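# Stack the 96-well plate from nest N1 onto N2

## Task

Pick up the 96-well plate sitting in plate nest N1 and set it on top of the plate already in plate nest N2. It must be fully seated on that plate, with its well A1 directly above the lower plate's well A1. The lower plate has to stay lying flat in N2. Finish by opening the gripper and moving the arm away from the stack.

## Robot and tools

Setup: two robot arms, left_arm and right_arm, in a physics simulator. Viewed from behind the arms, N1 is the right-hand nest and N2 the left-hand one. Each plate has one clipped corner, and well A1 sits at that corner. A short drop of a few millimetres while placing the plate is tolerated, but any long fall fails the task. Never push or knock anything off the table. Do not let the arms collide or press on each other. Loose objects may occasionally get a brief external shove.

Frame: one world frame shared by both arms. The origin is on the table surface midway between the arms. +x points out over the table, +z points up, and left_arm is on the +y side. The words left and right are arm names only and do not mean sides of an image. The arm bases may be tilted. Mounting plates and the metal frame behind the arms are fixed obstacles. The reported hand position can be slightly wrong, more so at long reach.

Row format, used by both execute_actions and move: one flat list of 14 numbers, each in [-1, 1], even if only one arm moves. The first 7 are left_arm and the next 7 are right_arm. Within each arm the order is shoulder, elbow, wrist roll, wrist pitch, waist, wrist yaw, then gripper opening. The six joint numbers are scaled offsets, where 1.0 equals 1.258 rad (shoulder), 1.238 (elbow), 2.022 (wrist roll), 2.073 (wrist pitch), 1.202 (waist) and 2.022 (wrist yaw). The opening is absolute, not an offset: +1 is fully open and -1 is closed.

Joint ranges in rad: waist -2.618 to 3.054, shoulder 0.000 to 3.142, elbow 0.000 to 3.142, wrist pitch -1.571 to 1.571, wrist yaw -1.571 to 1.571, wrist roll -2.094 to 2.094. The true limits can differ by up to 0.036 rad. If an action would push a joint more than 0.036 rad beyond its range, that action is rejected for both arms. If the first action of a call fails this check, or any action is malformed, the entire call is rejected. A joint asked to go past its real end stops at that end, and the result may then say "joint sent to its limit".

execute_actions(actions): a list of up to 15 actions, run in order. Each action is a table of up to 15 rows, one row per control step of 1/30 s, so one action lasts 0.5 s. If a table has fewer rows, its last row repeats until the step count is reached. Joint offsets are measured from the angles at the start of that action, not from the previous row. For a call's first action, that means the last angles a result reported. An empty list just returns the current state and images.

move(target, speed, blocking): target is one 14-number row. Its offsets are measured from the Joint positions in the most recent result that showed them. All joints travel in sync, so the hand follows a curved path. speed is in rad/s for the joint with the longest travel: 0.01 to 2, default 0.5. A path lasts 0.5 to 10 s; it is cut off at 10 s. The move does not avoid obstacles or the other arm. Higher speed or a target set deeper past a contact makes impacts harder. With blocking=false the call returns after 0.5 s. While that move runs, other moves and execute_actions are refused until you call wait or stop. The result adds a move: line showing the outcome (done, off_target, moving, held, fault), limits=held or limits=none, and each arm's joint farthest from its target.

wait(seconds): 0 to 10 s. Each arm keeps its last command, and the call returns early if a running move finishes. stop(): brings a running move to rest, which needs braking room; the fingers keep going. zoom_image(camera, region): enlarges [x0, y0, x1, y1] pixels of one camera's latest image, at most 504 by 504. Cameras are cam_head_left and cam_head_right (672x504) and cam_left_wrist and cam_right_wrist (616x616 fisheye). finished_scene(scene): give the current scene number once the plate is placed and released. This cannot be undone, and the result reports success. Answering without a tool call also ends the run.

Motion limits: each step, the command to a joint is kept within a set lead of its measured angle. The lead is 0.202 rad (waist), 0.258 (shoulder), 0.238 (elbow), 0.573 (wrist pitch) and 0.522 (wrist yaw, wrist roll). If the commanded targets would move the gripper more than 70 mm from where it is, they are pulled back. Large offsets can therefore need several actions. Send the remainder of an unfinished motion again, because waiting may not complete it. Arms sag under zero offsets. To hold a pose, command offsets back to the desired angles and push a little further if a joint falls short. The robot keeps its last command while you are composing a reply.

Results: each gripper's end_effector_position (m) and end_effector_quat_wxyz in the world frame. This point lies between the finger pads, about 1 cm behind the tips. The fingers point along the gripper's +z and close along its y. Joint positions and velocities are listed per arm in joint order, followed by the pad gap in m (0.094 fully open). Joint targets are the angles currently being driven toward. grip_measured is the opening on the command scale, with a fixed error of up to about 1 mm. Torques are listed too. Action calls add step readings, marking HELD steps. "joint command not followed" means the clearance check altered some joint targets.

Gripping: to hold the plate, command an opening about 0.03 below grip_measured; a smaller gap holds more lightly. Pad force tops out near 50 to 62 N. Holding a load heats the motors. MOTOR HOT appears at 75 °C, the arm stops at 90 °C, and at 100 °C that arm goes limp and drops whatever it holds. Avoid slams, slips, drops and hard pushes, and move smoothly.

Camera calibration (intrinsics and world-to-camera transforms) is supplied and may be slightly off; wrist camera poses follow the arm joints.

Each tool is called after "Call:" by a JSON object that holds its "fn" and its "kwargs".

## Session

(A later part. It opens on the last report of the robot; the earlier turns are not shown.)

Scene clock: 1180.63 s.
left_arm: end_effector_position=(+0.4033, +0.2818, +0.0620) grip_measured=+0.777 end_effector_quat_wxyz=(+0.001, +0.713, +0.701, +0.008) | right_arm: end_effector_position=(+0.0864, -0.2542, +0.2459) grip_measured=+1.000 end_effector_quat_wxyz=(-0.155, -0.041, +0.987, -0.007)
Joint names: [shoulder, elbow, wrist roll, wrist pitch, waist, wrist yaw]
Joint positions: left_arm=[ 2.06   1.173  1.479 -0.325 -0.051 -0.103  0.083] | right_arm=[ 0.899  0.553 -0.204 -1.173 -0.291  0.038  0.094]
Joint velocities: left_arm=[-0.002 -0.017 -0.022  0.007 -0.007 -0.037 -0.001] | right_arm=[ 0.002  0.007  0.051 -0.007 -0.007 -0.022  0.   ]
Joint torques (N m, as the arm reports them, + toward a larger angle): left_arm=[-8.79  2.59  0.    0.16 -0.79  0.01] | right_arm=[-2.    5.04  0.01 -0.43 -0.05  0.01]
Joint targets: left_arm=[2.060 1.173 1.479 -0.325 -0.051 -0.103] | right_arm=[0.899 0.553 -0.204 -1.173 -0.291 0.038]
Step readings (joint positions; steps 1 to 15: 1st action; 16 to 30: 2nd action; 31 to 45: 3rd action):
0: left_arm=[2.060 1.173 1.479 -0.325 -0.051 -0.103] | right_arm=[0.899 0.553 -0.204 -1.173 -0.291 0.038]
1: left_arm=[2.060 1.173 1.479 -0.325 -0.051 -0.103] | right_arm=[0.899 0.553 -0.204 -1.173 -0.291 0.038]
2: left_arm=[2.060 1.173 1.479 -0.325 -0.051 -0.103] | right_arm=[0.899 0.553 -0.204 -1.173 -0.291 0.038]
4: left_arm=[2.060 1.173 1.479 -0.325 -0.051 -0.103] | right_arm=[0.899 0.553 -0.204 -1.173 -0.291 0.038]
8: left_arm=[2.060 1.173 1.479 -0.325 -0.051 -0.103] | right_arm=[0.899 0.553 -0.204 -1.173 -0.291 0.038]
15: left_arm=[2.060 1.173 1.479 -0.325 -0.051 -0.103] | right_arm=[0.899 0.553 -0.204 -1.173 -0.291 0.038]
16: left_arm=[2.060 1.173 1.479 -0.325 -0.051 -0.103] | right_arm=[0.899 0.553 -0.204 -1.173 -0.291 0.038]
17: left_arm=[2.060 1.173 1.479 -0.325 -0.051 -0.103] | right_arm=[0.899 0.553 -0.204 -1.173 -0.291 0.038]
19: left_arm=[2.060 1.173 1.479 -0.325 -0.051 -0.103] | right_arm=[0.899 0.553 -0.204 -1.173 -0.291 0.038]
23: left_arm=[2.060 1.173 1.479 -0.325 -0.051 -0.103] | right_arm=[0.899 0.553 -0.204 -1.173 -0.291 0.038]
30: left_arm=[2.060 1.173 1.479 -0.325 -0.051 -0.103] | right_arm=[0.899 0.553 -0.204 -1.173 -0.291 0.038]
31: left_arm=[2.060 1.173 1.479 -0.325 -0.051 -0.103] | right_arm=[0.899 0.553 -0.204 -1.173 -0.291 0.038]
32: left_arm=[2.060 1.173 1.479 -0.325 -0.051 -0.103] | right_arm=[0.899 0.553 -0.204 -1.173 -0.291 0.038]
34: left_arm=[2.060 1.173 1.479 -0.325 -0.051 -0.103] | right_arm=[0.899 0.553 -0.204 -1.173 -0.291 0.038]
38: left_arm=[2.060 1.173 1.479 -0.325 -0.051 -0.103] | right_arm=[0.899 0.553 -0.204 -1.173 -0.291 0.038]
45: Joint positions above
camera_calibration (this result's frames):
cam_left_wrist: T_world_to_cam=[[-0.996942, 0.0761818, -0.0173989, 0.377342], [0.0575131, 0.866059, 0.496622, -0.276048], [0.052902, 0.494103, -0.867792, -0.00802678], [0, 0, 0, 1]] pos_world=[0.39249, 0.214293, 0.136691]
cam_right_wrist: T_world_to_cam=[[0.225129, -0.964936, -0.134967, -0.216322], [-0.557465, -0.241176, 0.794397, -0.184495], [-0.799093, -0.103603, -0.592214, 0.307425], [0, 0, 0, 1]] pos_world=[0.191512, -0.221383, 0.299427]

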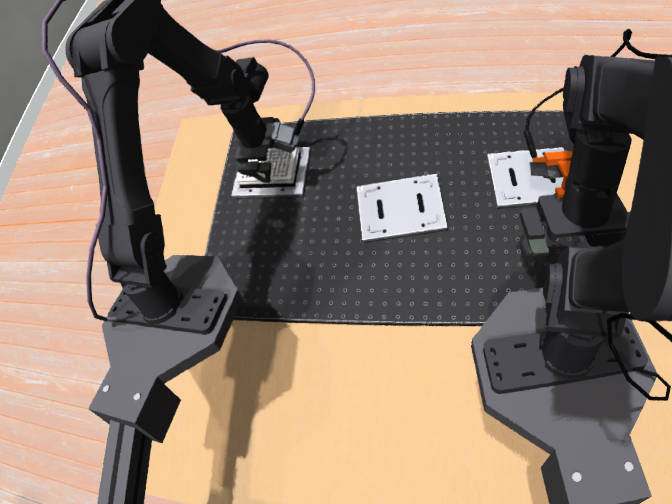

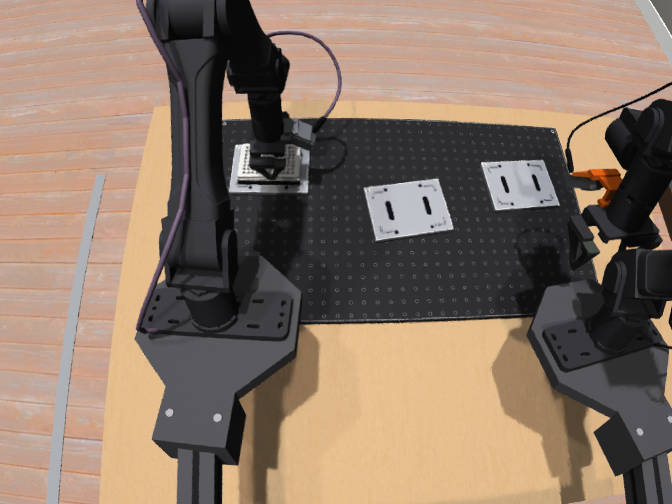

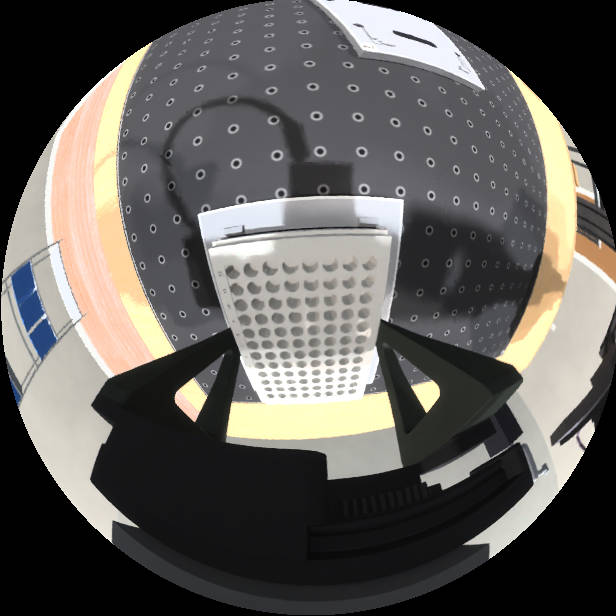

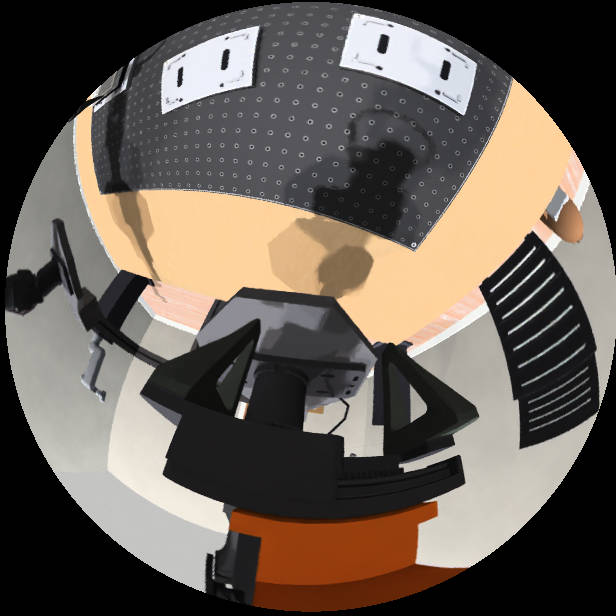

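Call:
{"fn": "execute_actions", "kwargs": {"actions": [[[0.0,-0.010,0,0,-0.002,0,0.9,-0.015,-0.0105,0.002,-0.0063,-0.0075,-0.005,1]]]}}

Call:
{"fn": "move", "kwargs": {"target": [-0.137,0.0226,0,-0.082,0,0,1,-0.015,-0.0105,0.002,-0.0063,-0.0075,-0.005,1], "speed": 0.15}}

Scene clock: 1187.90 s.
left_arm: end_effector_position=(+0.4031, +0.2818, +0.0620) grip_measured=+0.897 end_effector_quat_wxyz=(+0.001, +0.713, +0.701, +0.008) | right_arm: end_effector_position=(+0.0864, -0.2542, +0.2459) grip_measured=+1.000 end_effector_quat_wxyz=(-0.155, -0.041, +0.987, -0.007)
Joint names: [shoulder, elbow, wrist roll, wrist pitch, waist, wrist yaw]
Joint positions: left_arm=[ 2.06   1.173  1.479 -0.326 -0.051 -0.103  0.089] | right_arm=[ 0.899  0.553 -0.204 -1.173 -0.291  0.038  0.094]
Joint velocities: left_arm=[ 0.007 -0.002 -0.037 -0.022 -0.007  0.022 -0.001] | right_arm=[-0.007  0.002  0.022 -0.007 -0.012  0.037  0.   ]
Joint torques (N m, as the arm reports them, + toward a larger angle): left_arm=[-8.68  1.75  0.    0.17 -0.96  0.  ] | right_arm=[-3.8   4.05  0.06 -0.55 -0.85 -0.11]
Joint targets: left_arm=[2.060 1.161 1.479 -0.325 -0.054 -0.103] | right_arm=[0.880 0.540 -0.200 -1.186 -0.300 0.028]
Step readings (joint positions):
0: left_arm=[2.060 1.173 1.479 -0.325 -0.051 -0.103] | right_arm=[0.899 0.553 -0.204 -1.173 -0.291 0.038]
1: left_arm=[2.060 1.173 1.479 -0.326 -0.051 -0.103] | right_arm=[0.899 0.553 -0.204 -1.173 -0.291 0.038]
2: left_arm=[2.060 1.173 1.479 -0.326 -0.051 -0.103] | right_arm=[0.899 0.553 -0.204 -1.173 -0.291 0.038]
4: left_arm=[2.060 1.173 1.479 -0.326 -0.051 -0.103] | right_arm=[0.899 0.553 -0.204 -1.173 -0.291 0.038]
8: left_arm=[2.060 1.173 1.479 -0.326 -0.051 -0.103] | right_arm=[0.899 0.553 -0.204 -1.173 -0.291 0.038]
15: Joint positions above
camera_calibration (this result's frames):
cam_left_wrist: T_world_to_cam=[[-0.99695, 0.0762531, -0.0166397, 0.377089], [0.0579489, 0.866014, 0.496651, -0.276218], [0.0522814, 0.494172, -0.867791, -0.00779818], [0, 0, 0, 1]] pos_world=[0.392353, 0.214308, 0.136692]
cam_right_wrist: T_world_to_cam=[[0.225025, -0.964913, -0.135305, -0.216162], [-0.557531, -0.241399, 0.794283, -0.184494], [-0.799076, -0.103297, -0.592289, 0.30753], [0, 0, 0, 1]] pos_world=[0.19152, -0.221347, 0.29944]

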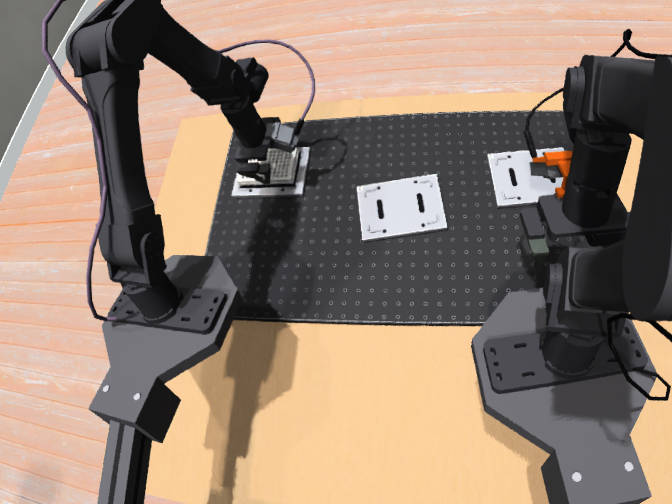

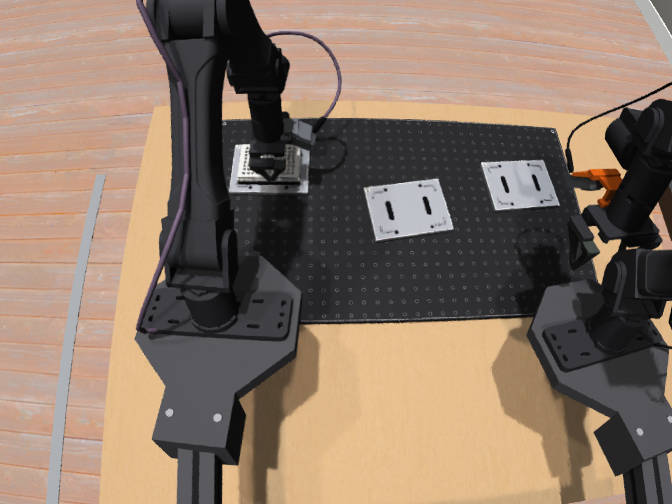

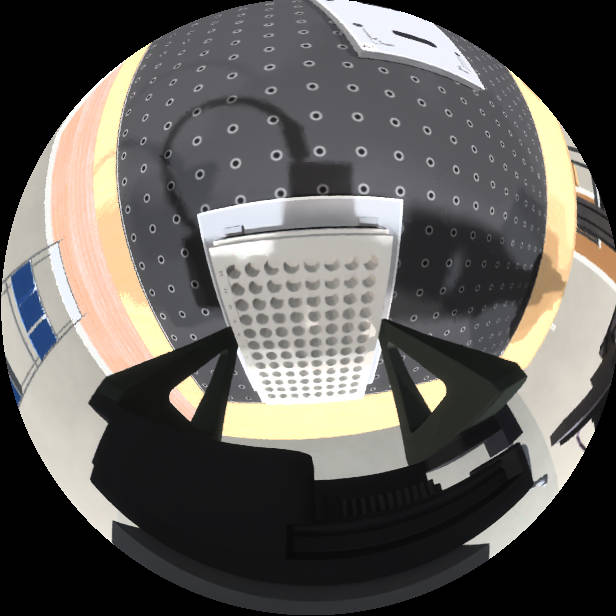

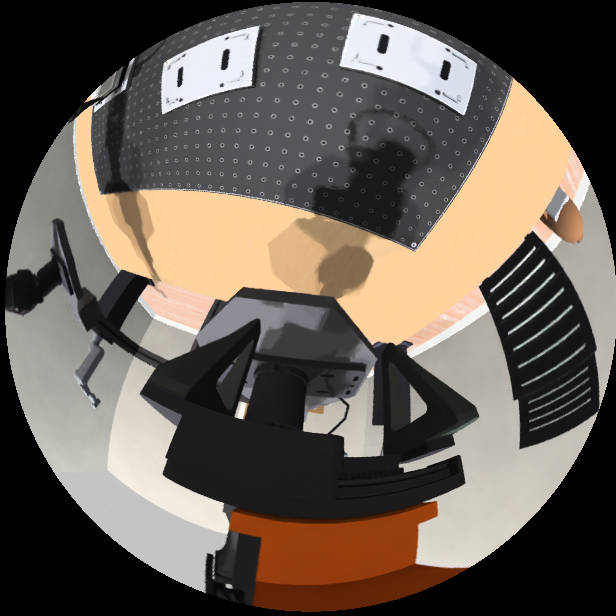

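Scene clock: 1189.63 s.
left_arm: end_effector_position=(+0.4028, +0.2864, +0.1112) grip_measured=+1.000 end_effector_quat_wxyz=(-0.003, +0.714, +0.700, +0.005) | right_arm: end_effector_position=(+0.0864, -0.2542, +0.2459) grip_measured=+1.000 end_effector_quat_wxyz=(-0.155, -0.041, +0.987, -0.007)
Joint names: [shoulder, elbow, wrist roll, wrist pitch, waist, wrist yaw]
Joint positions: left_arm=[ 1.912  1.173  1.479 -0.482 -0.051 -0.103  0.094] | right_arm=[ 0.899  0.553 -0.204 -1.173 -0.291  0.038  0.094]
Joint velocities: left_arm=[-0.007 -0.007  0.066 -0.051 -0.007 -0.007  0.   ] | right_arm=[-0.012 -0.002  0.022  0.007 -0.007 -0.066  0.   ]
Joint torques (N m, as the arm reports them, + toward a larger angle): left_arm=[-10.17   4.96   0.     0.01  -0.74   0.  ] | right_arm=[-3.81  4.05  0.05 -0.54 -0.82 -0.1 ]
Joint targets: left_arm=[1.888 1.201 1.479 -0.496 -0.051 -0.103] | right_arm=[0.880 0.540 -0.200 -1.186 -0.300 0.028]
move: off_target (left_arm); limits=none; left_arm: farthest joint: the elbow, 0.028 radians from its target (0.028 radians at the start); right_arm: farthest joint: the shoulder, 0.019 radians from its target (0.019 radians at the start)
camera_calibration (this result's frames):
cam_left_wrist: T_world_to_cam=[[-0.996994, 0.0770696, -0.00790863, 0.376122], [0.0629617, 0.865487, 0.496959, -0.306531], [0.0451453, 0.494968, -0.867738, 0.035285], [0, 0, 0, 1]] pos_world=[0.392698, 0.218846, 0.185926]
cam_right_wrist: T_world_to_cam=[[0.225025, -0.964913, -0.135305, -0.216162], [-0.557531, -0.241399, 0.794283, -0.184494], [-0.799076, -0.103297, -0.592289, 0.30753], [0, 0, 0, 1]] pos_world=[0.19152, -0.221347, 0.29944]

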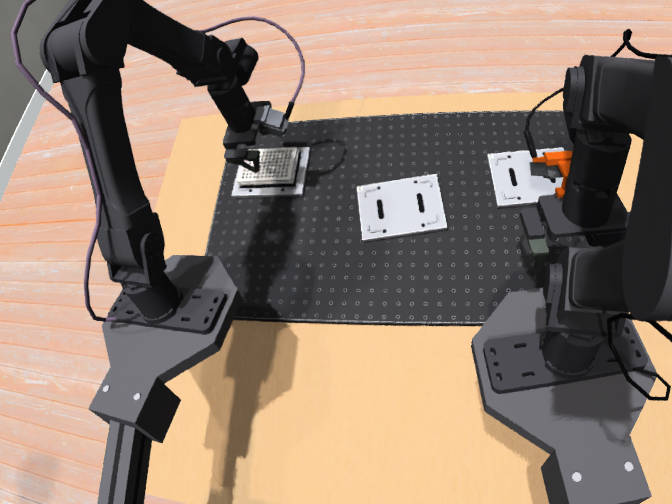

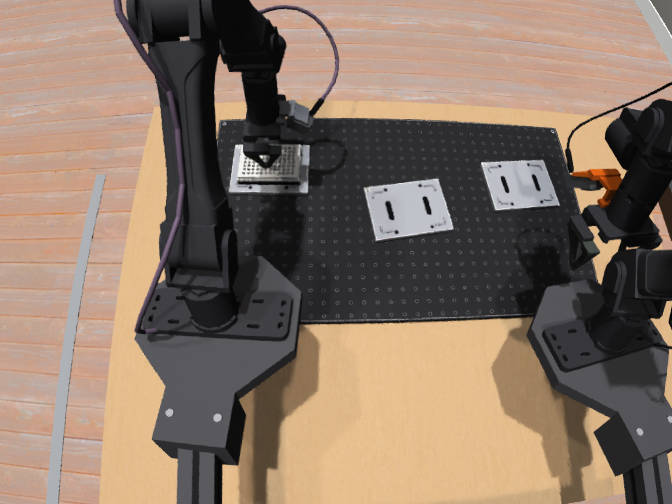

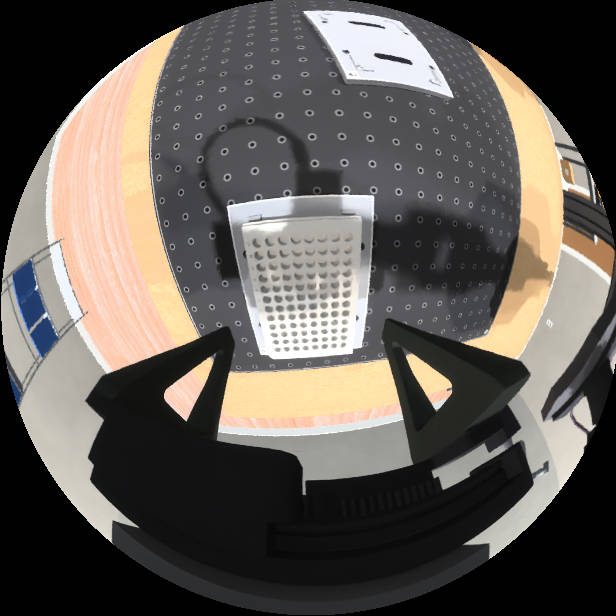

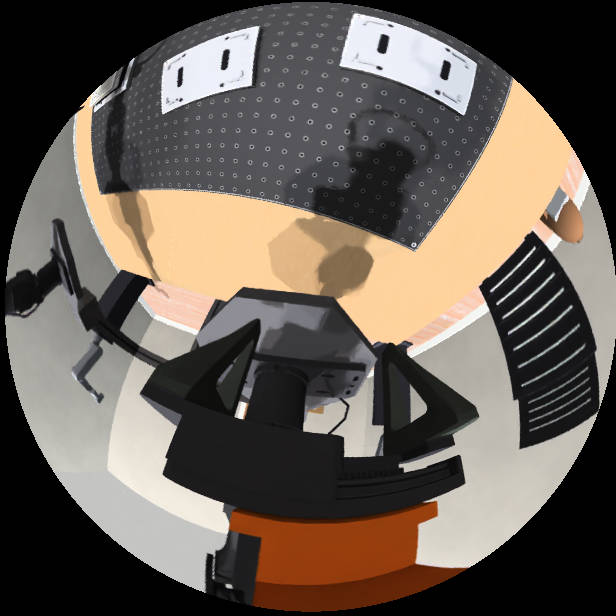

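Call:
{"fn": "zoom_image", "kwargs": {"camera": "cam_head_left", "region": [220, 135, 320, 205]}}

Call:
{"fn": "zoom_image", "kwargs": {"camera": "cam_head_right", "region": [220, 130, 320, 200]}}

Call:
{"fn": "zoom_image", "kwargs": {"camera": "cam_left_wrist", "region": [210, 180, 400, 370]}}

Region (220, 135, 320, 205) of cam_head_left's 672x504 image, scaled by 5.040, with more detail than that image has; it fills the top 353 rows of this view, and the rest is white.

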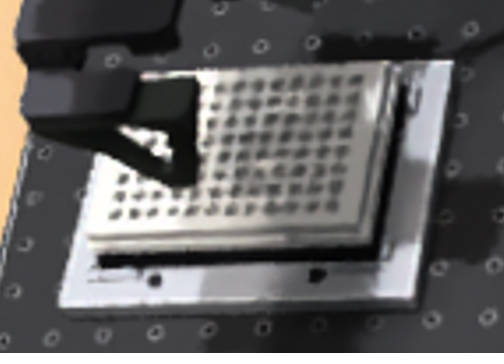

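Region (220, 130, 320, 200) of cam_head_right's 672x504 image, scaled by 5.040, with more detail than that image has; it fills the top 353 rows of this view, and the rest is white.

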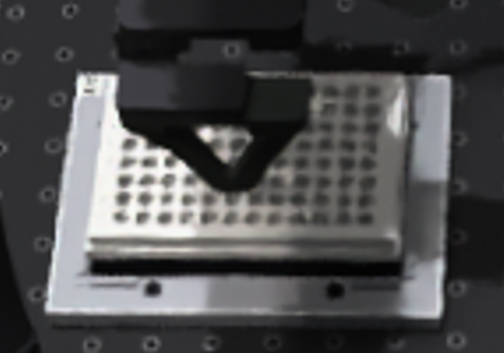

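Region (210, 180, 400, 370) of cam_left_wrist's 616x616 image, scaled by 2.653, with more detail than that image has.

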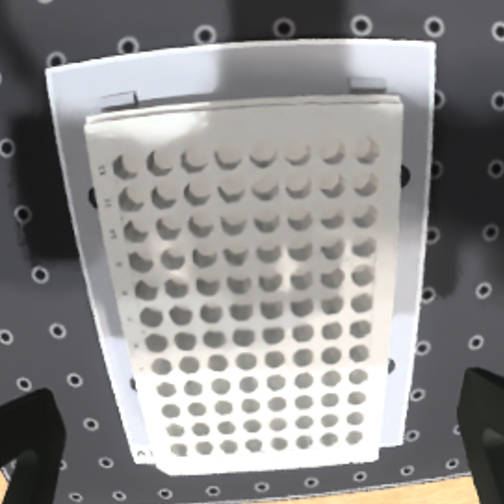

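Call:
{"fn": "move", "kwargs": {"target": [-0.72,-0.40,0,-0.29,0,0.05,1,-0.015,-0.0105,0.002,-0.0063,-0.0075,-0.005,1], "speed": 0.8}}

Scene clock: 1216.97 s.
left_arm: end_effector_position=(+0.2001, +0.3067, +0.2510) grip_measured=+1.000 end_effector_quat_wxyz=(-0.046, +0.714, +0.694, -0.085) | right_arm: end_effector_position=(+0.0864, -0.2542, +0.2459) grip_measured=+1.000 end_effector_quat_wxyz=(-0.155, -0.041, +0.987, -0.007)
Joint names: [shoulder, elbow, wrist roll, wrist pitch, waist, wrist yaw]
Joint positions: left_arm=[ 1.027  0.692  1.479 -1.069 -0.051 -0.018  0.094] | right_arm=[ 0.899  0.553 -0.204 -1.173 -0.291  0.038  0.094]
Joint velocities: left_arm=[-0.012  0.002 -0.037 -0.007  0.007  0.081  0.   ] | right_arm=[ 0.012 -0.007  0.007 -0.022 -0.007  0.022  0.   ]
Joint torques (N m, as the arm reports them, + toward a larger angle): left_arm=[-4.42  3.13  0.   -0.34 -0.2   0.2 ] | right_arm=[-3.79  4.06  0.06 -0.55 -0.82 -0.1 ]
Joint targets: left_arm=[1.006 0.678 1.479 -1.084 -0.051 -0.002] | right_arm=[0.880 0.540 -0.200 -1.186 -0.300 0.028]
move: off_target (left_arm); limits=none; left_arm: farthest joint: the shoulder, 0.021 radians from its target (0.906 radians at the start); right_arm: farthest joint: the shoulder, 0.019 radians from its target (0.019 radians at the start)
camera_calibration (this result's frames):
cam_left_wrist: T_world_to_cam=[[-0.980135, 0.0916718, 0.175876, 0.119515], [0.158851, 0.893804, 0.419381, -0.389151], [-0.118753, 0.438988, -0.89061, 0.211407], [0, 0, 0, 1]] pos_world=[0.204063, 0.244064, 0.330464]
cam_right_wrist: T_world_to_cam=[[0.225025, -0.964913, -0.135305, -0.216162], [-0.557531, -0.241399, 0.794283, -0.184494], [-0.799076, -0.103297, -0.592289, 0.30753], [0, 0, 0, 1]] pos_world=[0.19152, -0.221347, 0.29944]

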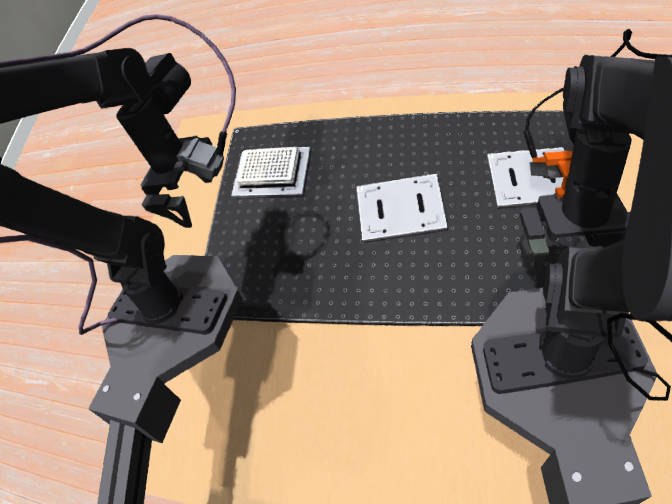

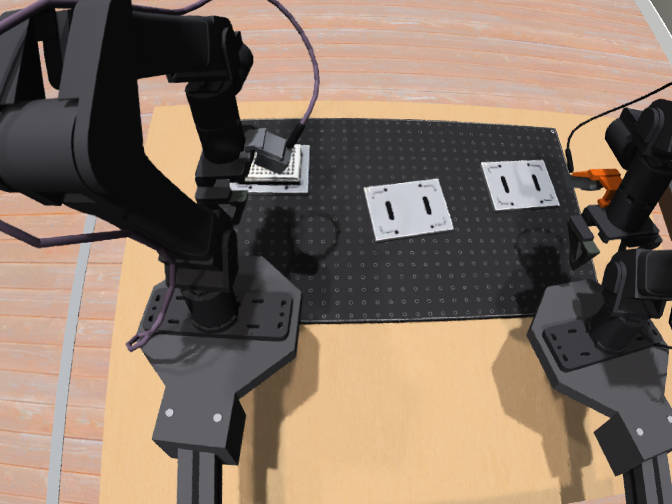

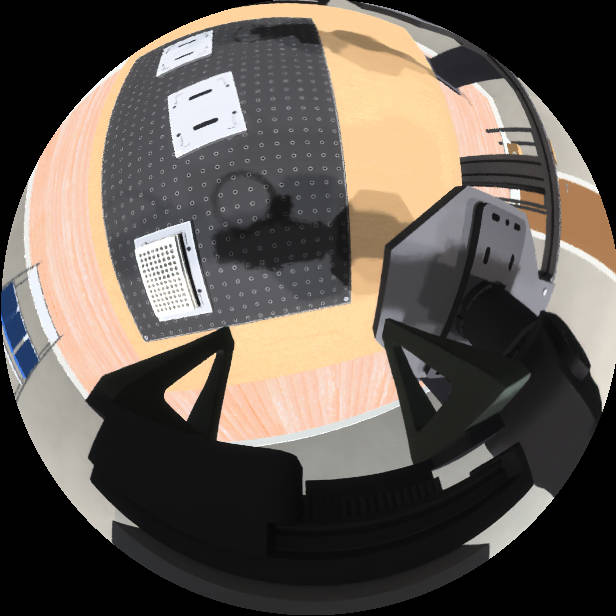

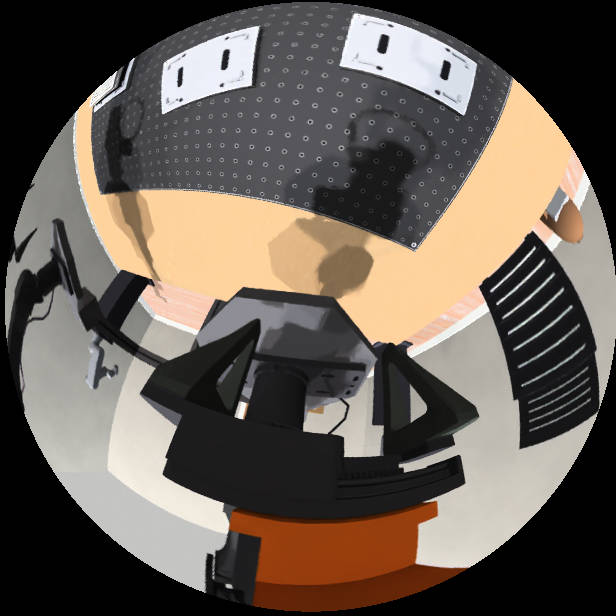

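Call:
{"fn": "zoom_image", "kwargs": {"camera": "cam_head_left", "region": [222, 135, 322, 205]}}

Call:
{"fn": "zoom_image", "kwargs": {"camera": "cam_left_wrist", "region": [120, 205, 230, 335]}}

Region (222, 135, 322, 205) of cam_head_left's 672x504 image, scaled by 5.040, with more detail than that image has; it fills the top 353 rows of this view, and the rest is white.

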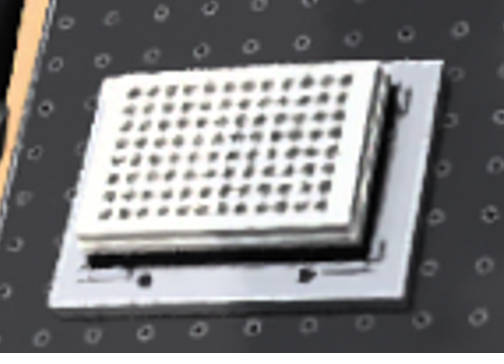

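Region (120, 205, 230, 335) of cam_left_wrist's 616x616 image, scaled by 3.877, with more detail than that image has; it fills the left 426 columns of this view, and the rest is white.

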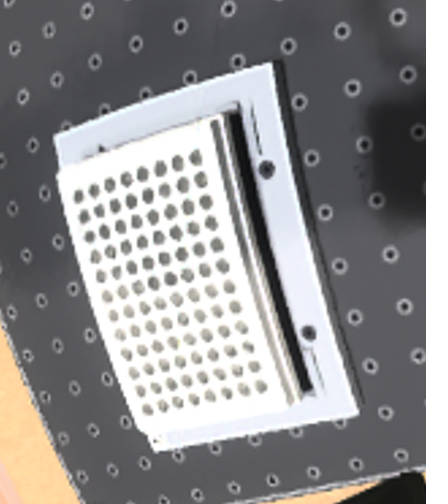

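Call:
{"fn": "zoom_image", "kwargs": {"camera": "cam_left_wrist", "region": [165, 225, 215, 315]}}

Region (165, 225, 215, 315) of cam_left_wrist's 616x616 image, scaled by 5.600, with more detail than that image has.

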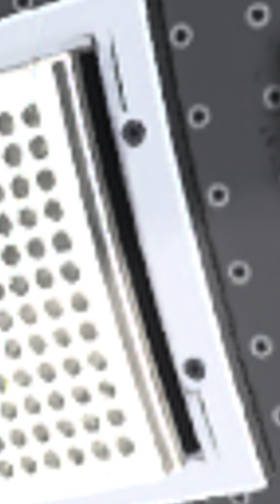

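Call:
{"fn": "finished_scene", "kwargs": {"scene": 1}}

The scene is finished: the task was done.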